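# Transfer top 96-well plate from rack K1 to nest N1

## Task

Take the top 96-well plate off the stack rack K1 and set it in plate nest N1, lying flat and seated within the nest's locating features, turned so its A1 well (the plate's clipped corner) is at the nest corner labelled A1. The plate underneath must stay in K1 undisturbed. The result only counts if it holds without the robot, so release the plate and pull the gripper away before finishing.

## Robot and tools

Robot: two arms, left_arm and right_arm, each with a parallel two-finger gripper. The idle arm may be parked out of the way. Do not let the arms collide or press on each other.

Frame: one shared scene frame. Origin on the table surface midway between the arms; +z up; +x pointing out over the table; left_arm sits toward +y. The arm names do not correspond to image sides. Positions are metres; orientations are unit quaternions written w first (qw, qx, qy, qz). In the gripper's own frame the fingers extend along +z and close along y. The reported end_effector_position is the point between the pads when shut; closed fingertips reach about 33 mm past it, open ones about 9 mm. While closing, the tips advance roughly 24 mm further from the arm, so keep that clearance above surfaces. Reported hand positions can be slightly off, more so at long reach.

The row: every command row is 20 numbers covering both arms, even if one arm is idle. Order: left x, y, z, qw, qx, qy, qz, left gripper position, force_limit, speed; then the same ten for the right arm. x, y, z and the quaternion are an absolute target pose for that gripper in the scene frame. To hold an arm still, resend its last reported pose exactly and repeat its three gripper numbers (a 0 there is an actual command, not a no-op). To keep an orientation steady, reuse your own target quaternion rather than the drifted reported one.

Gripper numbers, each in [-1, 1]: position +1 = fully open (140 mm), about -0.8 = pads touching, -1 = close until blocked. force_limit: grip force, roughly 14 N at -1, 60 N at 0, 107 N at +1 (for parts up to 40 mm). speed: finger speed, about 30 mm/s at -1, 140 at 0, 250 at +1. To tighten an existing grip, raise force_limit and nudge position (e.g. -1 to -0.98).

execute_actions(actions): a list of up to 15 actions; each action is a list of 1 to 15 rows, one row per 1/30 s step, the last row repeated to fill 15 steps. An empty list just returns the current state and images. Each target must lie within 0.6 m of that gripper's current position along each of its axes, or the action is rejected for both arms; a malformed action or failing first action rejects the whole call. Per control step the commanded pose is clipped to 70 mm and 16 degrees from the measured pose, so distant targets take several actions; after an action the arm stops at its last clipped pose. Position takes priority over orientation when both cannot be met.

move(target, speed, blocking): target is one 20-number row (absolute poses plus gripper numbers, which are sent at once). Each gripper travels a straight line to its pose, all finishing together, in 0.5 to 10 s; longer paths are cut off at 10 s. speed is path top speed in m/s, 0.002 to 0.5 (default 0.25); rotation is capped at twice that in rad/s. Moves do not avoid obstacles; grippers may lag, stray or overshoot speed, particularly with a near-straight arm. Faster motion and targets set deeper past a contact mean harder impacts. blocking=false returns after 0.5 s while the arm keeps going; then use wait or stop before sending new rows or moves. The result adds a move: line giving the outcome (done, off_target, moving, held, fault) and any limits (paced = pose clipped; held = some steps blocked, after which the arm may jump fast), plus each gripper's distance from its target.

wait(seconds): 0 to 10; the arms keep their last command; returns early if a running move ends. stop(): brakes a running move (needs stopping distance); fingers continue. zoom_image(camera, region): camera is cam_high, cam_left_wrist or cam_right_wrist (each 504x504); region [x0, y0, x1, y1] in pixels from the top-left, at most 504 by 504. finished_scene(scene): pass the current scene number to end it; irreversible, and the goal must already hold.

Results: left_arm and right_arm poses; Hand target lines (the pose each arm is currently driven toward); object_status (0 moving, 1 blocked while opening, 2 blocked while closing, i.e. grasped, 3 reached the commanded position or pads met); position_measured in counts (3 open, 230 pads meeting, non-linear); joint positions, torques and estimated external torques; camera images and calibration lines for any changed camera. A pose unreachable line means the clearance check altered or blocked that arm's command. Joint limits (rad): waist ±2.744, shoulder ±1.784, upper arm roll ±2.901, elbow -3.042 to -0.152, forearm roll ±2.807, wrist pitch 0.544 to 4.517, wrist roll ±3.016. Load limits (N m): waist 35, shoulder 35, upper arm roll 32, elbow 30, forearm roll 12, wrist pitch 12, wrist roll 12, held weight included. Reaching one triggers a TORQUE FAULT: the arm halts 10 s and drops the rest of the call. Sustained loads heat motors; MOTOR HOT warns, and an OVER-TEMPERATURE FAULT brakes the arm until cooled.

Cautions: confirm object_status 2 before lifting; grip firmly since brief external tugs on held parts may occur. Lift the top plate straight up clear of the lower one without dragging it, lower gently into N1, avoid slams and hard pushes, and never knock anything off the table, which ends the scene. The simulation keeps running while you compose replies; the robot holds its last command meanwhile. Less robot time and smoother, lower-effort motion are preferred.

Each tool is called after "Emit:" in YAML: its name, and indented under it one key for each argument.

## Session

Emit:
execute_actions:
  actions: []

Scene clock: 0.00 s.
left_arm: end_effector_position=(+0.4912, +0.3129, +0.4140) position_measured=3 object_status=3 end_effector_quat_wxyz=(+0.008, +0.883, -0.469, -0.004) | right_arm: end_effector_position=(+0.3146, -0.7896, +0.1537) position_measured=3 object_status=3 end_effector_quat_wxyz=(+0.163, +0.404, +0.619, +0.654)
Joint positions: left_arm=[ 0.016 -0.002 -0.005 -1.568 -0.013  1.555 -0.789] | right_arm=[-1.226  0.856 -0.122 -1.536  1.088  1.182  0.933]
Joint velocities: left_arm=[ 0.001 -0.     0.     0.     0.     0.001  0.001] | right_arm=[ 0.     0.001 -0.001  0.    -0.001  0.001  0.   ]
Joint torques (N m, as the joint torque sensors report them, + toward a larger angle): no reading
External joint torques (N m, as the arm's controller estimates them; a push from outside toward a larger angle lowers the number): no reading
Hand target (left_arm): +0.491, +0.313, +0.414; +0.008, +0.883, -0.469, -0.004
Hand target (right_arm): +0.315, -0.790, +0.154; +0.163, +0.404, +0.619, +0.654
camera_calibration (this result's frames):
cam_right_wrist: T_world_to_cam=[[0.210114, -0.0874402, 0.973759, -0.28032], [0.410653, -0.895981, -0.169065, -0.801906], [0.887252, 0.4354, -0.15235, 0.277396], [0, 0, 0, 1]] pos_world=[0.142085, -0.863782, 0.179651]

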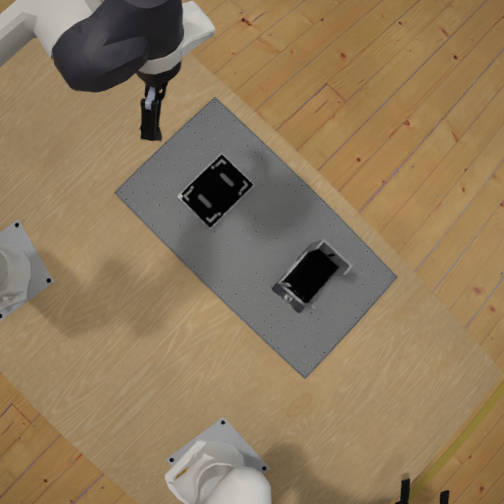

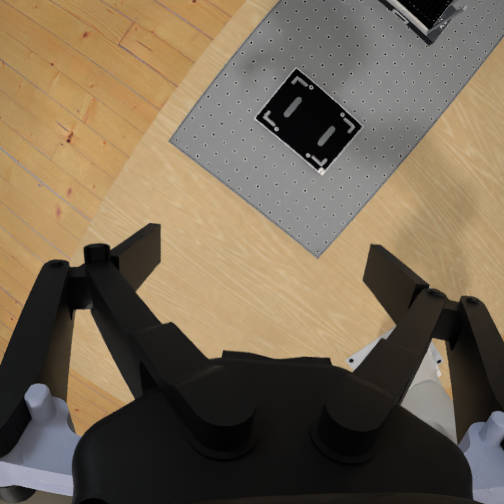

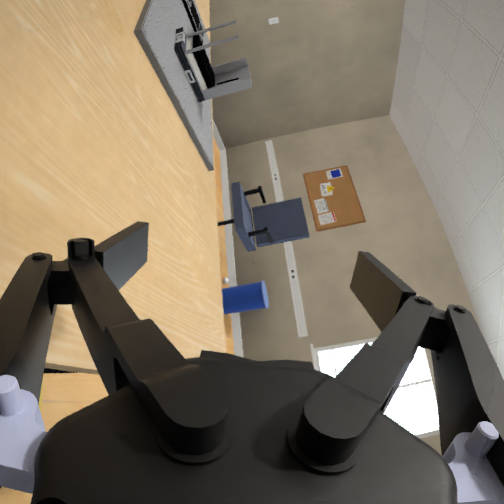

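Emit:
zoom_image:
  camera: "cam_high"
  region: [260,225,360,325]

Emit:
zoom_image:
  camera: "cam_high"
  region: [165,140,265,240]

Emit:
zoom_image:
  camera: "cam_right_wrist"
  region: [160,0,270,110]

Region (260, 225, 360, 325) of cam_high's 504x504 image, scaled by 5.040, with more detail than that image has.

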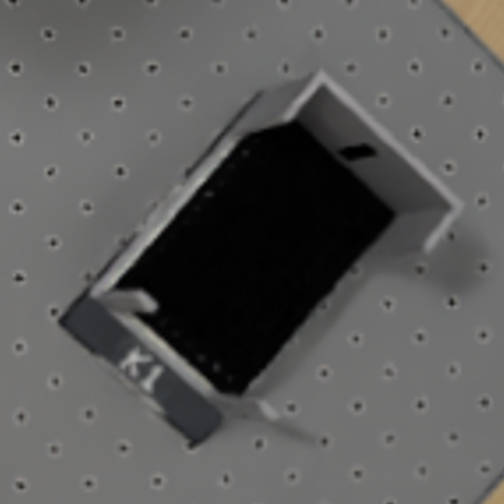

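Region (165, 140, 265, 240) of cam_high's 504x504 image, scaled by 5.040, with more detail than that image has.

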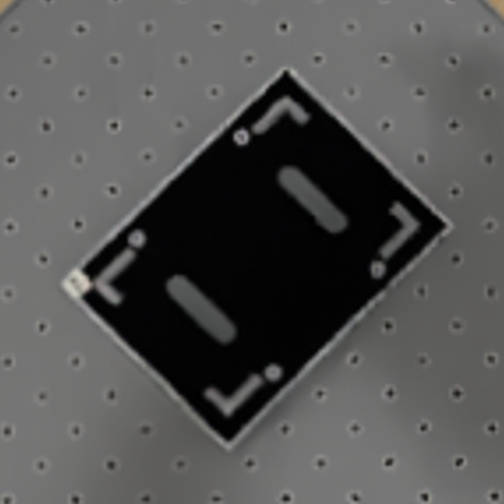

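Region (160, 0, 270, 110) of cam_right_wrist's 504x504 image, scaled by 4.582, with more detail than that image has.

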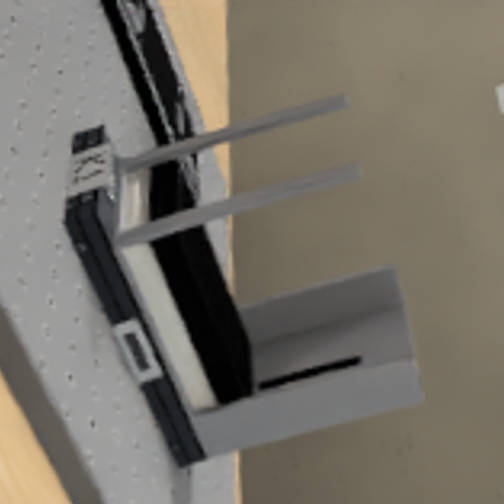

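Emit:
move:
  target: [0.49,-0.15,0.21,-0.003,0.996,0.035,0.08,0.65,0,0,0.3146,-0.7896,0.1537,0.163,0.404,0.619,0.654,1,0,0]
  speed: 0.35

Emit:
zoom_image:
  camera: "cam_left_wrist"
  region: [170,100,350,280]

Scene clock: 14.20 s.
left_arm: end_effector_position=(+0.4965, -0.1459, +0.2100) position_measured=47 object_status=3 end_effector_quat_wxyz=(-0.007, +0.996, +0.030, +0.078) | right_arm: end_effector_position=(+0.3146, -0.7896, +0.1537) position_measured=3 object_status=3 end_effector_quat_wxyz=(+0.163, +0.404, +0.619, +0.654)
Joint positions: left_arm=[-0.715  0.765  0.112 -0.988  0.053  1.841 -2.486] | right_arm=[-1.226  0.856 -0.122 -1.536  1.088  1.182  0.933]
Joint velocities: left_arm=[ 0.     0.002 -0.     0.002 -0.001 -0.008 -0.027] | right_arm=[ 0.001  0.    -0.     0.    -0.    -0.     0.001]
Joint torques (N m, as the joint torque sensors report them, + toward a larger angle): left_arm=[ -1.04 -56.03   3.69  25.08   0.45   2.38  -0.3 ] | right_arm=[  0.26 -49.65   0.38  19.69   2.03  -1.86   0.08]
External joint torques (N m, as the arm's controller estimates them; a push from outside toward a larger angle lowers the number): left_arm=[-1.07 -2.28  0.95  0.64 -0.64 -0.28 -0.31] | right_arm=[ 0.16  0.73  0.66  0.59 -0.03 -0.12  0.02]
Hand target (left_arm): +0.496, -0.146, +0.209; -0.007, +0.996, +0.038, +0.077
Hand target (right_arm): +0.315, -0.790, +0.154; +0.163, +0.404, +0.619, +0.654
Off the commanded pose (left_arm): 0.008 m, 1 deg.
Off the commanded pose (right_arm): 0.000 m, 0 deg.
move: off_target (left_arm); limits=paced
camera_calibration (this result's frames):
cam_left_wrist: T_world_to_cam=[[0.132138, -0.991209, 0.0066934, -0.206268], [-0.980339, -0.129684, 0.148718, 0.442052], [-0.146542, -0.026213, -0.988857, 0.466858], [0, 0, 0, 1]] pos_world=[0.529031, -0.13489, 0.397296]
cam_right_wrist: T_world_to_cam=[[0.210114, -0.0874401, 0.973759, -0.28032], [0.410653, -0.89598, -0.169065, -0.801907], [0.887252, 0.4354, -0.15235, 0.277396], [0, 0, 0, 1]] pos_world=[0.142085, -0.863782, 0.179651]

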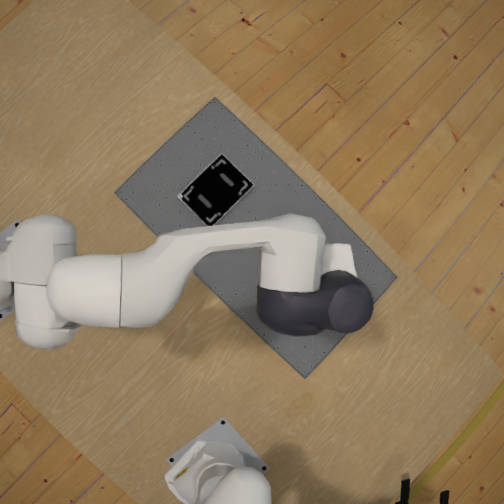

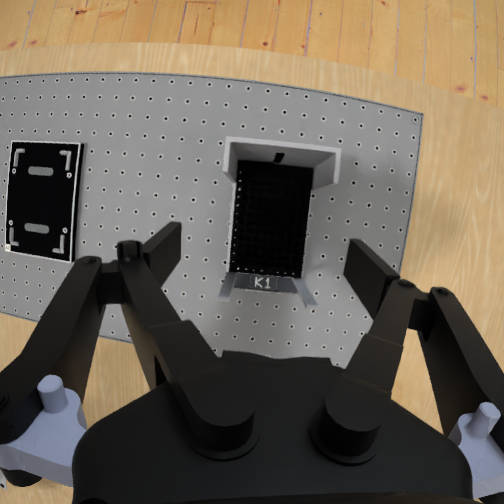

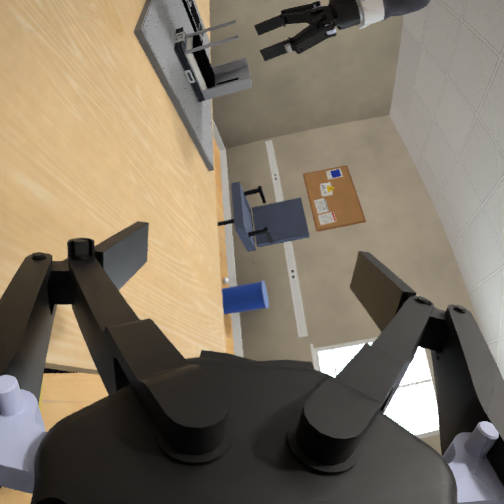

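Region (170, 100, 350, 280) of cam_left_wrist's 504x504 image, scaled by 2.800, with more detail than that image has.

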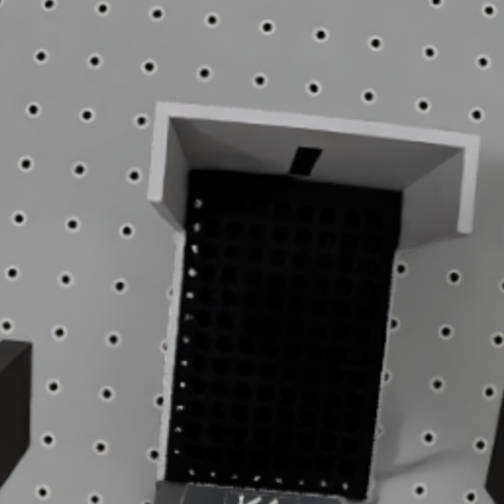

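Emit:
move:
  target: [0.512,-0.153,0.1,-0.001,0.9987,0.035,0.035,0.65,0,0,0.3146,-0.7896,0.1537,0.163,0.404,0.619,0.654,1,0,0]
  speed: 0.1

Emit:
zoom_image:
  camera: "cam_left_wrist"
  region: [140,100,380,340]

Emit:
zoom_image:
  camera: "cam_right_wrist"
  region: [160,0,270,110]

Scene clock: 31.13 s.
left_arm: end_effector_position=(+0.5128, -0.1530, +0.1006) position_measured=47 object_status=3 end_effector_quat_wxyz=(-0.001, +0.999, +0.039, +0.036) | right_arm: end_effector_position=(+0.3146, -0.7896, +0.1537) position_measured=3 object_status=3 end_effector_quat_wxyz=(+0.163, +0.404, +0.619, +0.654)
Joint positions: left_arm=[-0.646  0.987  0.064 -0.858  0.003  1.89  -2.467] | right_arm=[-1.226  0.856 -0.122 -1.536  1.088  1.182  0.933]
Joint velocities: left_arm=[ 0.003  0.    -0.001  0.002  0.    -0.002  0.003] | right_arm=[ 0.    -0.    -0.001 -0.001  0.001 -0.001 -0.001]
Joint torques (N m, as the joint torque sensors report them, + toward a larger angle): left_arm=[  0.88 -60.03   0.73  25.01   0.61   2.16   0.35] | right_arm=[  0.11 -49.75   0.38  19.91   1.98  -1.84   0.08]
External joint torques (N m, as the arm's controller estimates them; a push from outside toward a larger angle lowers the number): left_arm=[ 0.68 -2.68 -1.45  0.61 -0.35 -0.41  0.35] | right_arm=[ 0.17  0.56  0.77  0.86 -0.08 -0.11  0.02]
Hand target (left_arm): +0.512, -0.153, +0.101; -0.001, +0.999, +0.036, +0.035
Hand target (right_arm): +0.315, -0.790, +0.154; +0.163, +0.404, +0.619, +0.654
Off the commanded pose (left_arm): 0.001 m, 0 deg.
Off the commanded pose (right_arm): 0.000 m, 0 deg.
move: done
camera_calibration (this result's frames):
cam_left_wrist: T_world_to_cam=[[0.149842, -0.988663, 0.00962745, -0.223759], [-0.962108, -0.14356, 0.231814, 0.453611], [-0.227804, -0.0439982, -0.972712, 0.398197], [0, 0, 0, 1]] pos_world=[0.560662, -0.138582, 0.284332]
cam_right_wrist: T_world_to_cam=[[0.210114, -0.0874398, 0.973759, -0.28032], [0.410653, -0.895981, -0.169065, -0.801907], [0.887252, 0.4354, -0.15235, 0.277396], [0, 0, 0, 1]] pos_world=[0.142085, -0.863782, 0.179651]

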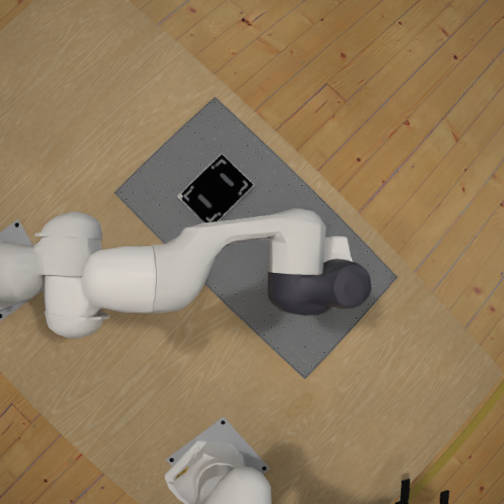

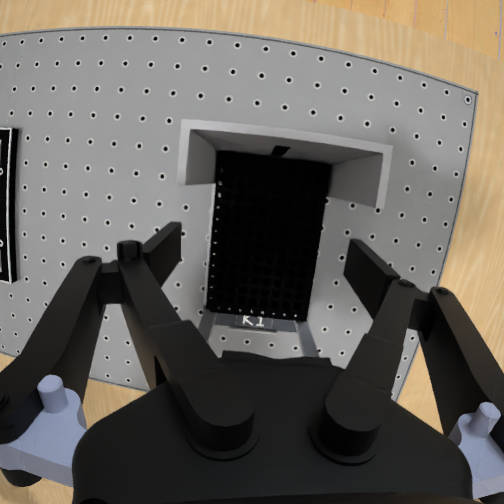

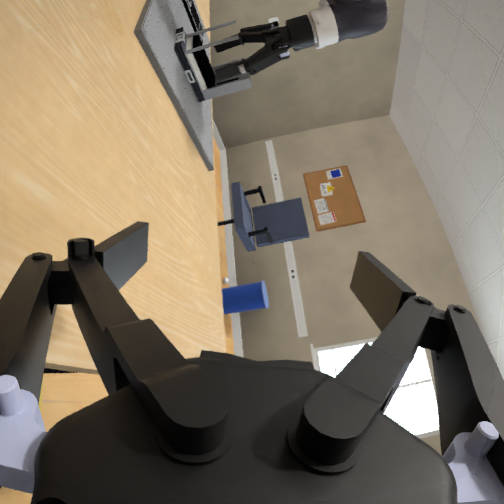

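Region (140, 100, 380, 340) of cam_left_wrist's 504x504 image, scaled by 2.100, with more detail than that image has.

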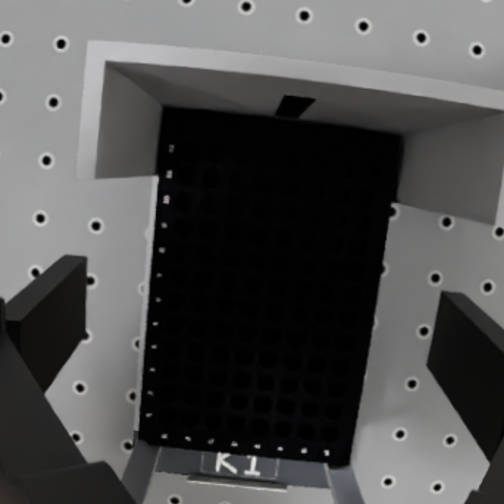

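Region (160, 0, 270, 110) of cam_right_wrist's 504x504 image, scaled by 4.582, with more detail than that image has.

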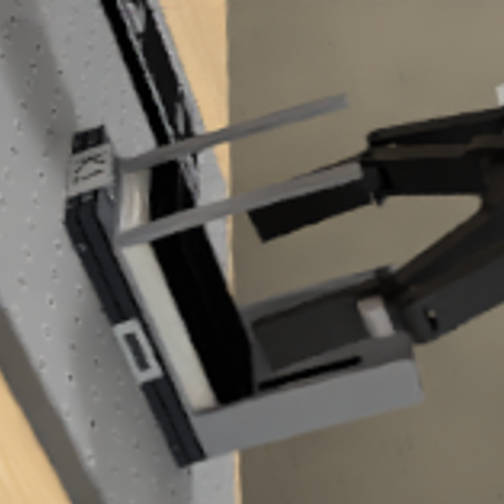

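Emit:
move:
  target: [0.512,-0.153,0.08,-0.001,0.9988,0.03,0.035,0.5,-0.5,0,0.3146,-0.7896,0.1537,0.163,0.404,0.619,0.654,1,0,0]
  speed: 0.03

Emit:
move:
  target: [0.512,-0.153,0.08,-0.001,0.9988,0.03,0.035,0.1,-0.5,-1,0.3146,-0.7896,0.1537,0.163,0.404,0.619,0.654,1,0,0]

Emit:
zoom_image:
  camera: "cam_right_wrist"
  region: [160,20,250,110]

Scene clock: 36.83 s.
left_arm: end_effector_position=(+0.5121, -0.1522, +0.0810) position_measured=66 object_status=3 end_effector_quat_wxyz=(-0.002, +0.999, +0.035, +0.035) | right_arm: end_effector_position=(+0.3146, -0.7896, +0.1537) position_measured=3 object_status=3 end_effector_quat_wxyz=(+0.163, +0.404, +0.619, +0.654)
Joint positions: left_arm=[-0.645  0.999  0.062 -0.885  0.003  1.926 -2.459] | right_arm=[-1.226  0.856 -0.122 -1.536  1.088  1.182  0.933]
Joint velocities: left_arm=[-0.    -0.     0.    -0.001 -0.     0.012  0.006] | right_arm=[-0.     0.001  0.001  0.    -0.    -0.    -0.002]
Joint torques (N m, as the joint torque sensors report them, + toward a larger angle): left_arm=[  0.16 -60.27   0.74  22.91   0.87   2.87   0.37] | right_arm=[  0.22 -49.56   0.58  19.48   1.97  -1.84   0.07]
External joint torques (N m, as the arm's controller estimates them; a push from outside toward a larger angle lowers the number): left_arm=[ 0.3  -2.74 -1.29 -1.5  -0.07  0.31  0.37] | right_arm=[ 0.15  0.64  0.88  0.49 -0.07 -0.11  0.01]
Hand target (left_arm): +0.512, -0.153, +0.080; -0.001, +0.999, +0.030, +0.035
Hand target (right_arm): +0.315, -0.790, +0.154; +0.163, +0.404, +0.619, +0.654
Off the commanded pose (left_arm): 0.001 m, 1 deg.
Off the commanded pose (right_arm): 0.000 m, 0 deg.
move: done
camera_calibration (this result's frames):
cam_left_wrist: T_world_to_cam=[[0.141217, -0.989956, 0.0067002, -0.218208], [-0.96265, -0.135736, 0.234267, 0.458814], [-0.231004, -0.0395324, -0.972149, 0.381351], [0, 0, 0, 1]] pos_world=[0.560585, -0.138663, 0.264707]
cam_right_wrist: T_world_to_cam=[[0.210114, -0.0874399, 0.973759, -0.28032], [0.410653, -0.895981, -0.169065, -0.801907], [0.887252, 0.4354, -0.15235, 0.277396], [0, 0, 0, 1]] pos_world=[0.142085, -0.863782, 0.179651]

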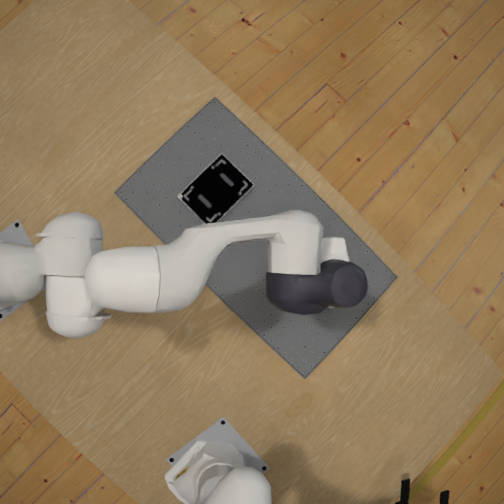

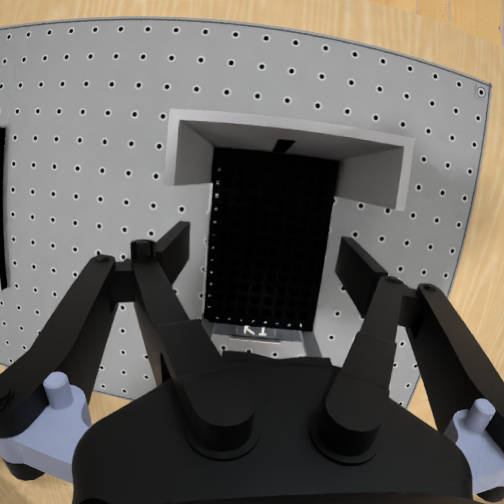

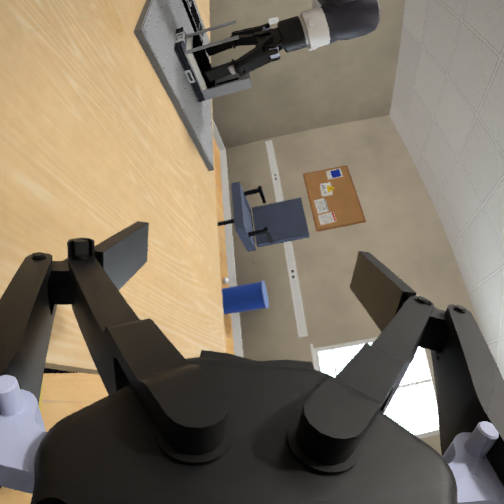

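Scene clock: 37.90 s.
left_arm: end_effector_position=(+0.5123, -0.1536, +0.0815) position_measured=108 object_status=2 end_effector_quat_wxyz=(-0.000, +0.999, +0.033, +0.036) | right_arm: end_effector_position=(+0.3146, -0.7896, +0.1537) position_measured=3 object_status=3 end_effector_quat_wxyz=(+0.163, +0.404, +0.619, +0.654)
Joint positions: left_arm=[-0.645  0.999  0.061 -0.886  0.003  1.931 -2.457] | right_arm=[-1.226  0.856 -0.122 -1.536  1.088  1.182  0.933]
Joint velocities: left_arm=[ 0.001 -0.001  0.001  0.001  0.001  0.001  0.001] | right_arm=[-0.    -0.    -0.001  0.     0.     0.001  0.001]
Joint torques (N m, as the joint torque sensors report them, + toward a larger angle): left_arm=[  0.24 -60.31   1.09  23.02   0.93   2.62   0.41] | right_arm=[  0.28 -49.79   0.31  19.75   1.98  -1.82   0.07]
External joint torques (N m, as the arm's controller estimates them; a push from outside toward a larger angle lowers the number): left_arm=[ 0.05 -2.32 -1.09 -1.63 -0.01  0.01  0.4 ] | right_arm=[ 0.28  0.68  0.67  0.63 -0.08 -0.08  0.01]
Hand target (left_arm): +0.512, -0.153, +0.080; -0.001, +0.999, +0.030, +0.035
Hand target (right_arm): +0.315, -0.790, +0.154; +0.163, +0.404, +0.619, +0.654
Off the commanded pose (left_arm): 0.002 m, 0 deg.
Off the commanded pose (right_arm): 0.000 m, 0 deg.
move: done
camera_calibration (this result's frames):
cam_left_wrist: T_world_to_cam=[[0.138159, -0.990356, 0.0103345, -0.218426], [-0.963497, -0.131982, 0.232924, 0.459813], [-0.229314, -0.0421379, -0.97244, 0.380525], [0, 0, 0, 1]] pos_world=[0.560466, -0.139599, 0.265193]
cam_right_wrist: T_world_to_cam=[[0.210114, -0.0874399, 0.973759, -0.28032], [0.410653, -0.895981, -0.169065, -0.801907], [0.887252, 0.4354, -0.15235, 0.277396], [0, 0, 0, 1]] pos_world=[0.142085, -0.863782, 0.179651]

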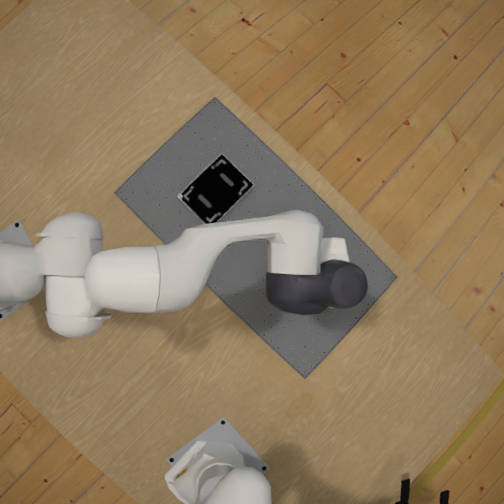

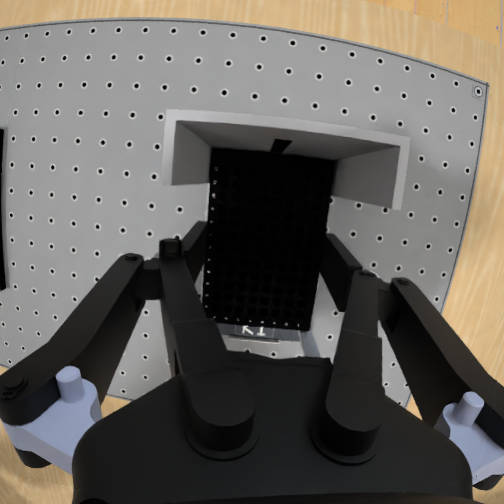

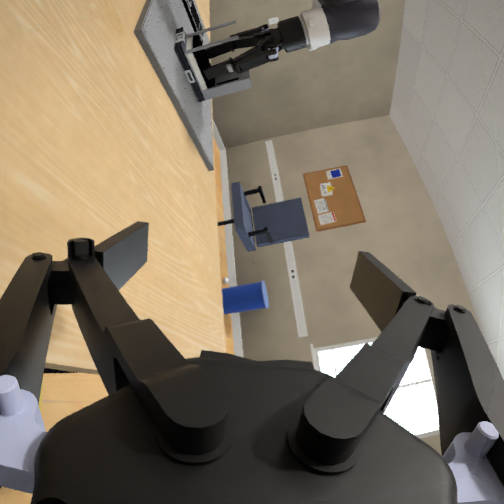

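Region (160, 20, 250, 110) of cam_right_wrist's 504x504 image, scaled by 5.600, with more detail than that image has.

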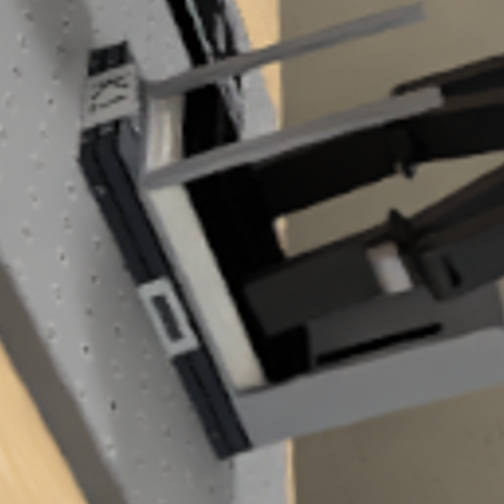

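Emit:
move:
  target: [0.5123,-0.154,0.15,-0.001,0.9988,0.032,0.035,-1,0,-1,0.3146,-0.7896,0.1537,0.163,0.404,0.619,0.654,1,0,0]
  speed: 0.04

Emit:
move:
  target: [0.5123,-0.154,0.215,-0.001,0.998,0.032,0.055,-1,0,-1,0.3146,-0.7896,0.1537,0.163,0.404,0.619,0.654,1,0,0]
  speed: 0.04

Emit:
zoom_image:
  camera: "cam_right_wrist"
  region: [160,0,300,110]

Scene clock: 43.93 s.
left_arm: end_effector_position=(+0.5124, -0.1547, +0.1505) position_measured=110 object_status=2 end_effector_quat_wxyz=(+0.000, +0.999, +0.034, +0.036) | right_arm: end_effector_position=(+0.3146, -0.7896, +0.1537) position_measured=3 object_status=3 end_effector_quat_wxyz=(+0.163, +0.404, +0.619, +0.654)
Joint positions: left_arm=[-0.642  0.991  0.061 -0.725  0.003  1.763 -2.455] | right_arm=[-1.226  0.856 -0.122 -1.536  1.088  1.182  0.933]
Joint velocities: left_arm=[-0.001  0.007 -0.001  0.014  0.001 -0.014  0.003] | right_arm=[ 0.001 -0.     0.    -0.002 -0.     0.001  0.   ]
Joint torques (N m, as the joint torque sensors report them, + toward a larger angle): left_arm=[  0.67 -59.49   0.78  25.46   0.84   2.28   0.36] | right_arm=[  0.32 -49.74   0.18  19.53   2.    -1.84   0.02]
External joint torques (N m, as the arm's controller estimates them; a push from outside toward a larger angle lowers the number): left_arm=[ 0.93 -2.29 -1.01  1.24 -0.14 -0.3   0.35] | right_arm=[-0.01  0.44  0.3   0.54 -0.05 -0.1  -0.04]
Hand target (left_arm): +0.512, -0.154, +0.150; -0.001, +0.999, +0.031, +0.035
Hand target (right_arm): +0.315, -0.790, +0.154; +0.163, +0.404, +0.619, +0.654
Off the commanded pose (left_arm): 0.001 m, 0 deg.
Off the commanded pose (right_arm): 0.000 m, 0 deg.
move: done
camera_calibration (this result's frames):
cam_left_wrist: T_world_to_cam=[[0.13991, -0.990093, 0.0118467, -0.22128], [-0.963547, -0.133384, 0.231916, 0.443692], [-0.228039, -0.0438623, -0.972664, 0.446763], [0, 0, 0, 1]] pos_world=[0.560357, -0.140311, 0.334272]
cam_right_wrist: T_world_to_cam=[[0.210114, -0.08744, 0.973759, -0.28032], [0.410653, -0.89598, -0.169065, -0.801907], [0.887252, 0.4354, -0.15235, 0.277396], [0, 0, 0, 1]] pos_world=[0.142085, -0.863782, 0.179651]

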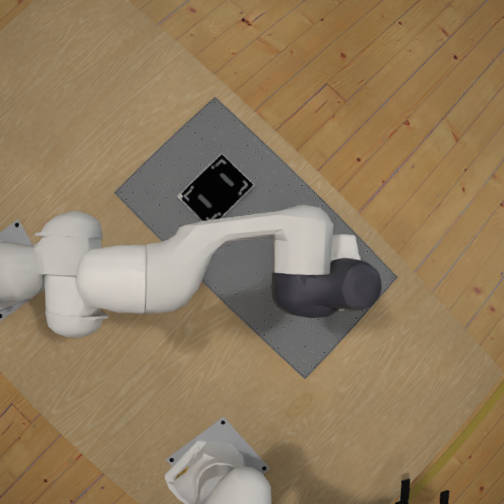

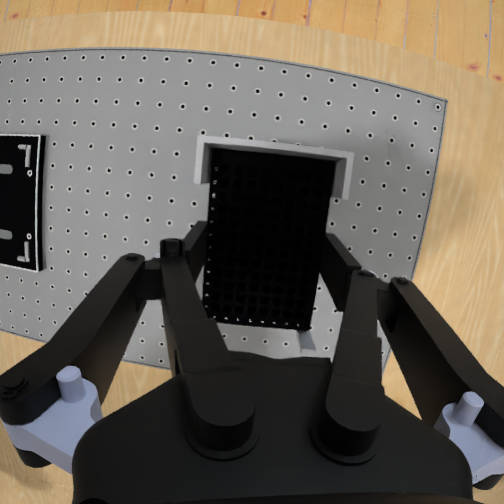

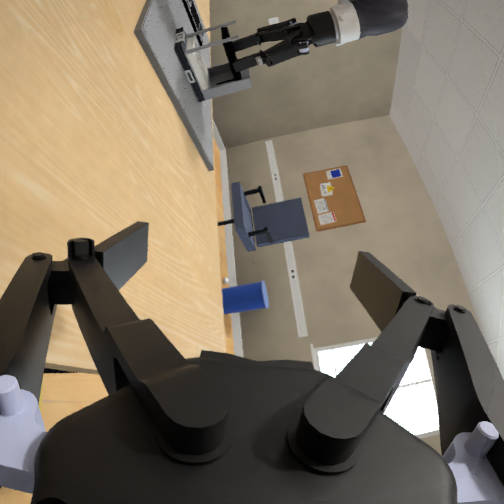

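Scene clock: 45.83 s.
left_arm: end_effector_position=(+0.5128, -0.1561, +0.2161) position_measured=110 object_status=2 end_effector_quat_wxyz=(+0.004, +0.998, +0.031, +0.057) | right_arm: end_effector_position=(+0.3146, -0.7896, +0.1537) position_measured=3 object_status=3 end_effector_quat_wxyz=(+0.163, +0.404, +0.619, +0.654)
Joint positions: left_arm=[-0.651  0.999  0.07  -0.551  0.021  1.63  -2.455] | right_arm=[-1.226  0.856 -0.122 -1.536  1.088  1.182  0.933]
Joint velocities: left_arm=[-0.001  0.045  0.001  0.066  0.001 -0.049  0.   ] | right_arm=[-0.002 -0.    -0.001  0.001  0.    -0.     0.001]
Joint torques (N m, as the joint torque sensors report them, + toward a larger angle): left_arm=[ -0.75 -59.38   2.92  23.6    1.67   2.31   0.07] | right_arm=[  0.33 -50.05   0.44  19.71   1.96  -1.87   0.05]
External joint torques (N m, as the arm's controller estimates them; a push from outside toward a larger angle lowers the number): left_arm=[-0.79 -2.62  1.02  0.14  0.58 -0.32  0.06] | right_arm=[ 0.56  0.19  0.95  0.71 -0.08 -0.14 -0.01]
Hand target (left_arm): +0.512, -0.154, +0.215; -0.000, +0.998, +0.031, +0.055
Hand target (right_arm): +0.315, -0.790, +0.154; +0.163, +0.404, +0.619, +0.654
Off the commanded pose (left_arm): 0.002 m, 1 deg.
Off the commanded pose (right_arm): 0.000 m, 0 deg.
move: done
camera_calibration (this result's frames):
cam_left_wrist: T_world_to_cam=[[0.133262, -0.990798, 0.0236784, -0.222739], [-0.972921, -0.12623, 0.193623, 0.442802], [-0.188852, -0.0488398, -0.98079, 0.491457], [0, 0, 0, 1]] pos_world=[0.553307, -0.140792, 0.401554]
cam_right_wrist: T_world_to_cam=[[0.210114, -0.0874399, 0.973759, -0.28032], [0.410653, -0.895981, -0.169065, -0.801907], [0.887252, 0.4354, -0.15235, 0.277396], [0, 0, 0, 1]] pos_world=[0.142085, -0.863782, 0.179651]

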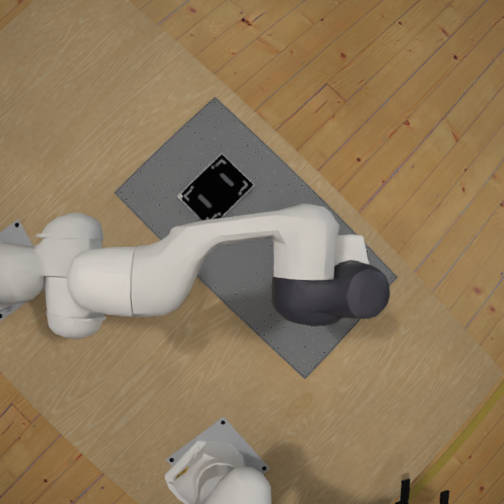

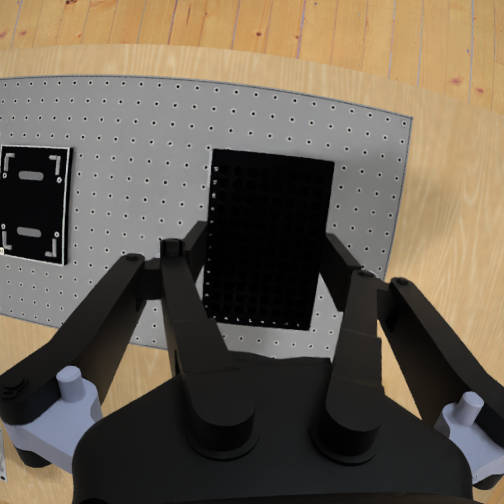

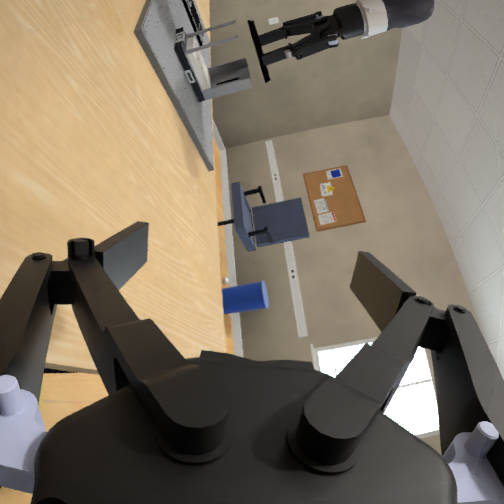

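Region (160, 0, 300, 110) of cam_right_wrist's 504x504 image, scaled by 3.600, with more detail than that image has; it fills the top 396 rows of this view, and the rest is white.

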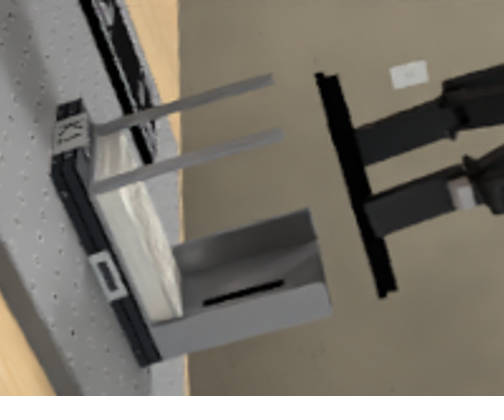

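Emit:
move:
  target: [0.505,0.02,0.215,0,0.999,0,0.04,-1,0,-1,0.3146,-0.7896,0.1537,0.163,0.404,0.619,0.654,1,0,0]

Emit:
move:
  target: [0.499,0.164,0.078,0,0.9993,-0.012,0.035,-1,0,-1,0.3146,-0.7896,0.1537,0.163,0.404,0.619,0.654,1,0,0]
  speed: 0.2

Emit:
zoom_image:
  camera: "cam_left_wrist"
  region: [150,110,390,350]

Scene clock: 52.17 s.
left_arm: end_effector_position=(+0.5023, +0.0194, +0.2140) position_measured=110 object_status=2 end_effector_quat_wxyz=(-0.001, +0.999, +0.009, +0.040) | right_arm: end_effector_position=(+0.3146, -0.7896, +0.1537) position_measured=3 object_status=3 end_effector_quat_wxyz=(+0.163, +0.404, +0.619, +0.654)
Joint positions: left_arm=[-0.497  0.362  0.056 -1.608  0.035  2.031 -2.253] | right_arm=[-1.226  0.856 -0.122 -1.536  1.088  1.182  0.933]
Joint velocities: left_arm=[ 0.002  0.001  0.001 -0.002  0.     0.01   0.024] | right_arm=[-0.001 -0.001  0.     0.001  0.001 -0.001 -0.001]
Joint torques (N m, as the joint torque sensors report them, + toward a larger angle): left_arm=[  0.61 -47.44  -0.21  23.23   0.95   2.92   0.41] | right_arm=[  0.51 -49.56   0.64  19.04   1.99  -1.91   0.06]
External joint torques (N m, as the arm's controller estimates them; a push from outside toward a larger angle lowers the number): left_arm=[ 0.4  -3.85 -1.4  -1.05  0.06  0.31  0.41] | right_arm=[ 0.55  0.87  1.01 -0.08 -0.07 -0.18  0.  ]
Hand target (left_arm): +0.503, +0.018, +0.215; +0.000, +0.999, +0.002, +0.042
Hand target (right_arm): +0.315, -0.790, +0.154; +0.163, +0.404, +0.619, +0.654
Off the commanded pose (left_arm): 0.003 m, 1 deg.
Off the commanded pose (right_arm): 0.000 m, 0 deg.
move: done
camera_calibration (this result's frames):
cam_left_wrist: T_world_to_cam=[[0.090065, -0.995909, 0.00737216, -0.0222164], [-0.970559, -0.0861073, 0.224948, 0.446524], [-0.223393, -0.0274151, -0.974343, 0.511524], [0, 0, 0, 1]] pos_world=[0.549649, 0.0303469, 0.398119]
cam_right_wrist: T_world_to_cam=[[0.210114, -0.0874399, 0.973759, -0.28032], [0.410653, -0.89598, -0.169065, -0.801907], [0.887252, 0.4354, -0.15235, 0.277396], [0, 0, 0, 1]] pos_world=[0.142085, -0.863782, 0.179651]

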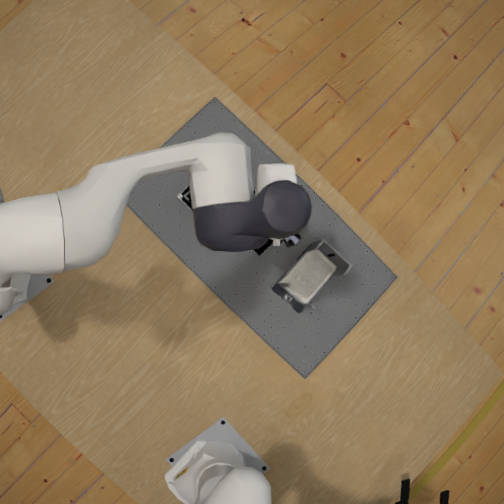

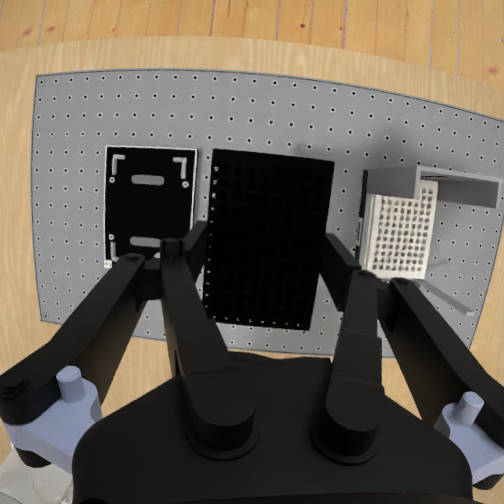

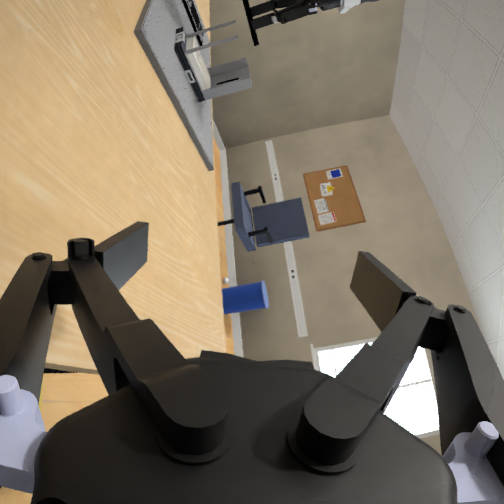

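Scene clock: 53.90 s.
left_arm: end_effector_position=(+0.4982, +0.1649, +0.0771) position_measured=110 object_status=2 end_effector_quat_wxyz=(-0.002, +0.999, -0.003, +0.035) | right_arm: end_effector_position=(+0.3146, -0.7896, +0.1537) position_measured=3 object_status=3 end_effector_quat_wxyz=(+0.163, +0.404, +0.619, +0.654)
Joint positions: left_arm=[-0.3    0.299  0.052 -2.082  0.028  2.442 -2.042] | right_arm=[-1.226  0.856 -0.122 -1.536  1.088  1.182  0.933]
Joint velocities: left_arm=[ 0.008  0.001 -0.007 -0.    -0.     0.009  0.025] | right_arm=[ 0.001 -0.001 -0.     0.002  0.     0.     0.001]
Joint torques (N m, as the joint torque sensors report them, + toward a larger angle): left_arm=[  0.29 -42.18  -1.01  19.92   0.06   2.91   0.35] | right_arm=[  0.48 -49.98   0.6   19.59   1.94  -1.89   0.04]
External joint torques (N m, as the arm's controller estimates them; a push from outside toward a larger angle lowers the number): left_arm=[ 0.3  -3.22 -1.81 -1.57 -0.54  0.27  0.35] | right_arm=[ 0.43  0.48  0.92  0.46 -0.12 -0.15 -0.02]
Hand target (left_arm): +0.499, +0.164, +0.078; -0.000, +0.999, -0.010, +0.036
Hand target (right_arm): +0.315, -0.790, +0.154; +0.163, +0.404, +0.619, +0.654
Off the commanded pose (left_arm): 0.002 m, 1 deg.
Off the commanded pose (right_arm): 0.000 m, 0 deg.
move: done
camera_calibration (this result's frames):
cam_left_wrist: T_world_to_cam=[[0.0664249, -0.997779, 0.00490559, 0.136402], [-0.97006, -0.0634269, 0.234438, 0.481145], [-0.233606, -0.0203313, -0.972119, 0.384929], [0, 0, 0, 1]] pos_world=[0.5476, 0.174443, 0.260729]
cam_right_wrist: T_world_to_cam=[[0.210114, -0.0874399, 0.973759, -0.28032], [0.410653, -0.895981, -0.169065, -0.801907], [0.887252, 0.4354, -0.15235, 0.277396], [0, 0, 0, 1]] pos_world=[0.142085, -0.863782, 0.179651]

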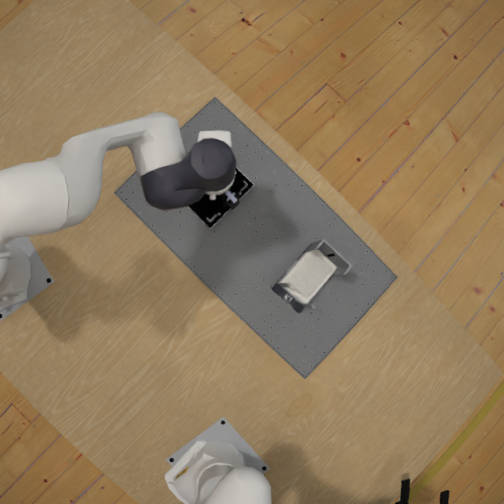

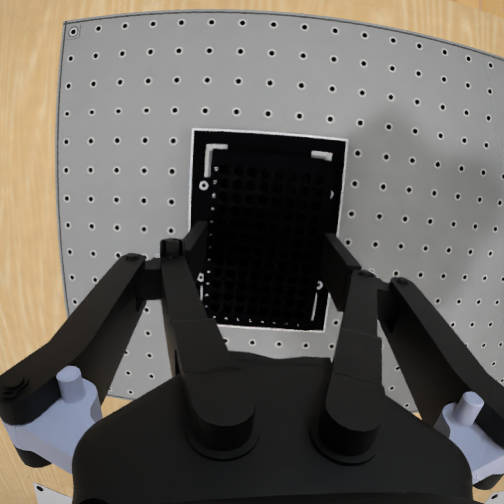

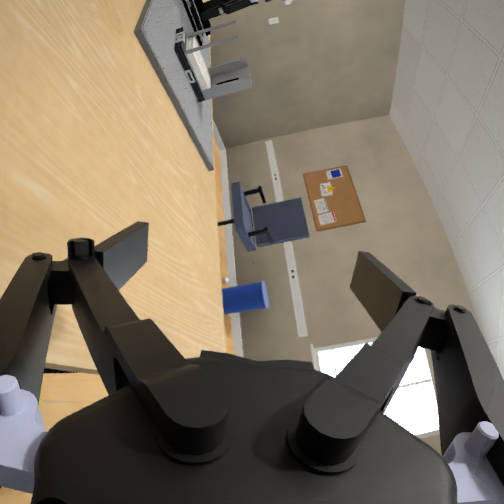

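Region (150, 110, 390, 350) of cam_left_wrist's 504x504 image, scaled by 2.100, with more detail than that image has.

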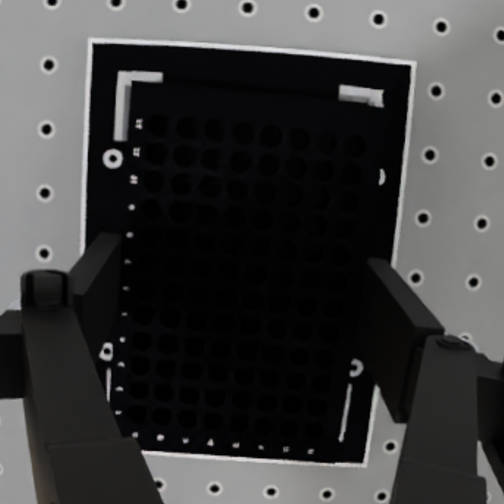

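Emit:
move:
  target: [0.498,0.1665,0.069,0,0.9993,0.017,0.035,-1,0,-1,0.3146,-0.7896,0.1537,0.163,0.404,0.619,0.654,1,0,0]
  speed: 0.03

Emit:
zoom_image:
  camera: "cam_left_wrist"
  region: [150,110,390,350]

Emit:
zoom_image:
  camera: "cam_left_wrist"
  region: [190,125,350,205]

Scene clock: 58.93 s.
left_arm: end_effector_position=(+0.4978, +0.1664, +0.0698) position_measured=110 object_status=2 end_effector_quat_wxyz=(-0.001, +0.999, +0.009, +0.035) | right_arm: end_effector_position=(+0.3146, -0.7896, +0.1537) position_measured=3 object_status=3 end_effector_quat_wxyz=(+0.163, +0.404, +0.619, +0.654)
Joint positions: left_arm=[-0.3    0.309  0.055 -2.088  0.025  2.458 -2.062] | right_arm=[-1.226  0.856 -0.122 -1.536  1.088  1.182  0.933]
Joint velocities: left_arm=[-0.001  0.     0.001 -0.001  0.001  0.006 -0.022] | right_arm=[ 0.     0.001 -0.    -0.     0.001  0.     0.   ]
Joint torques (N m, as the joint torque sensors report them, + toward a larger angle): left_arm=[ -1.05 -40.61   1.58  19.83  -0.14   2.96  -0.32] | right_arm=[  0.05 -49.84   0.7   19.85   1.95  -1.86   0.08]
External joint torques (N m, as the arm's controller estimates them; a push from outside toward a larger angle lowers the number): left_arm=[-1.03 -1.53  0.77 -1.45 -0.74  0.33 -0.32] | right_arm=[ 0.02  0.39  1.03  0.84 -0.09 -0.13  0.02]
Hand target (left_arm): +0.498, +0.167, +0.069; +0.000, +0.999, +0.017, +0.035
Hand target (right_arm): +0.315, -0.790, +0.154; +0.163, +0.404, +0.619, +0.654
Off the commanded pose (left_arm): 0.001 m, 1 deg.
Off the commanded pose (right_arm): 0.000 m, 0 deg.
move: done
camera_calibration (this result's frames):
cam_left_wrist: T_world_to_cam=[[0.0910709, -0.995816, 0.00755801, 0.125201], [-0.968035, -0.0867441, 0.235337, 0.485392], [-0.233697, -0.0287488, -0.971884, 0.379285], [0, 0, 0, 1]] pos_world=[0.547112, 0.177686, 0.253445]
cam_right_wrist: T_world_to_cam=[[0.210114, -0.0874398, 0.973759, -0.28032], [0.410653, -0.895981, -0.169065, -0.801907], [0.887252, 0.4354, -0.15235, 0.277396], [0, 0, 0, 1]] pos_world=[0.142085, -0.863782, 0.179651]

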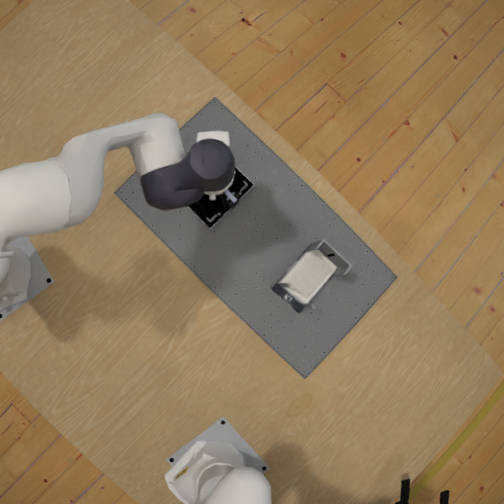

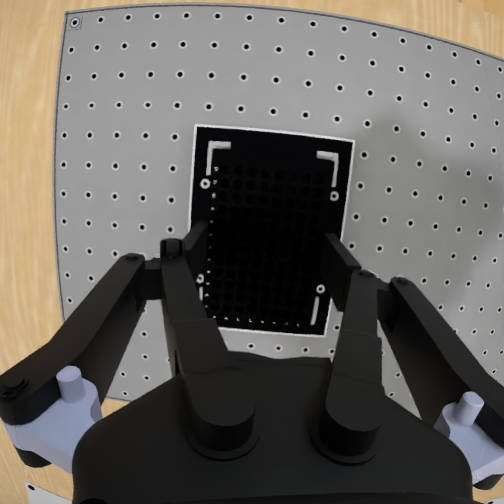

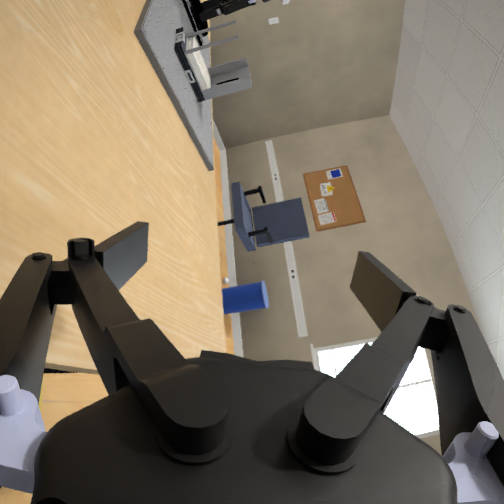

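Region (150, 110, 390, 350) of cam_left_wrist's 504x504 image, scaled by 2.100, with more detail than that image has.

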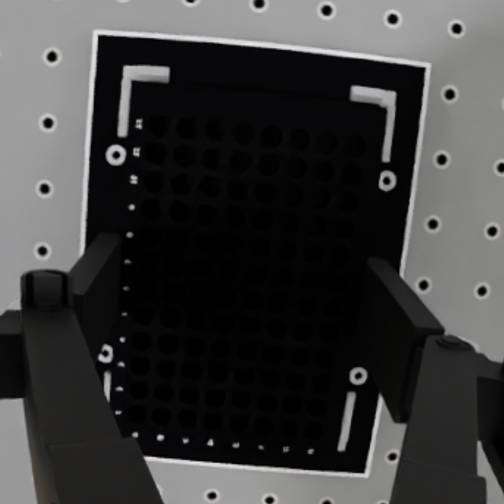

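Region (190, 125, 350, 205) of cam_left_wrist's 504x504 image, scaled by 3.150, with more detail than that image has.

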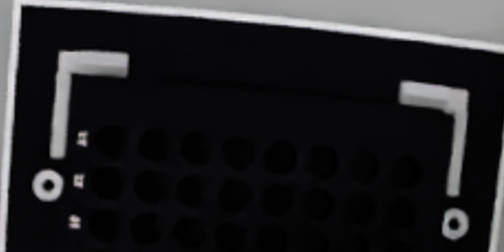

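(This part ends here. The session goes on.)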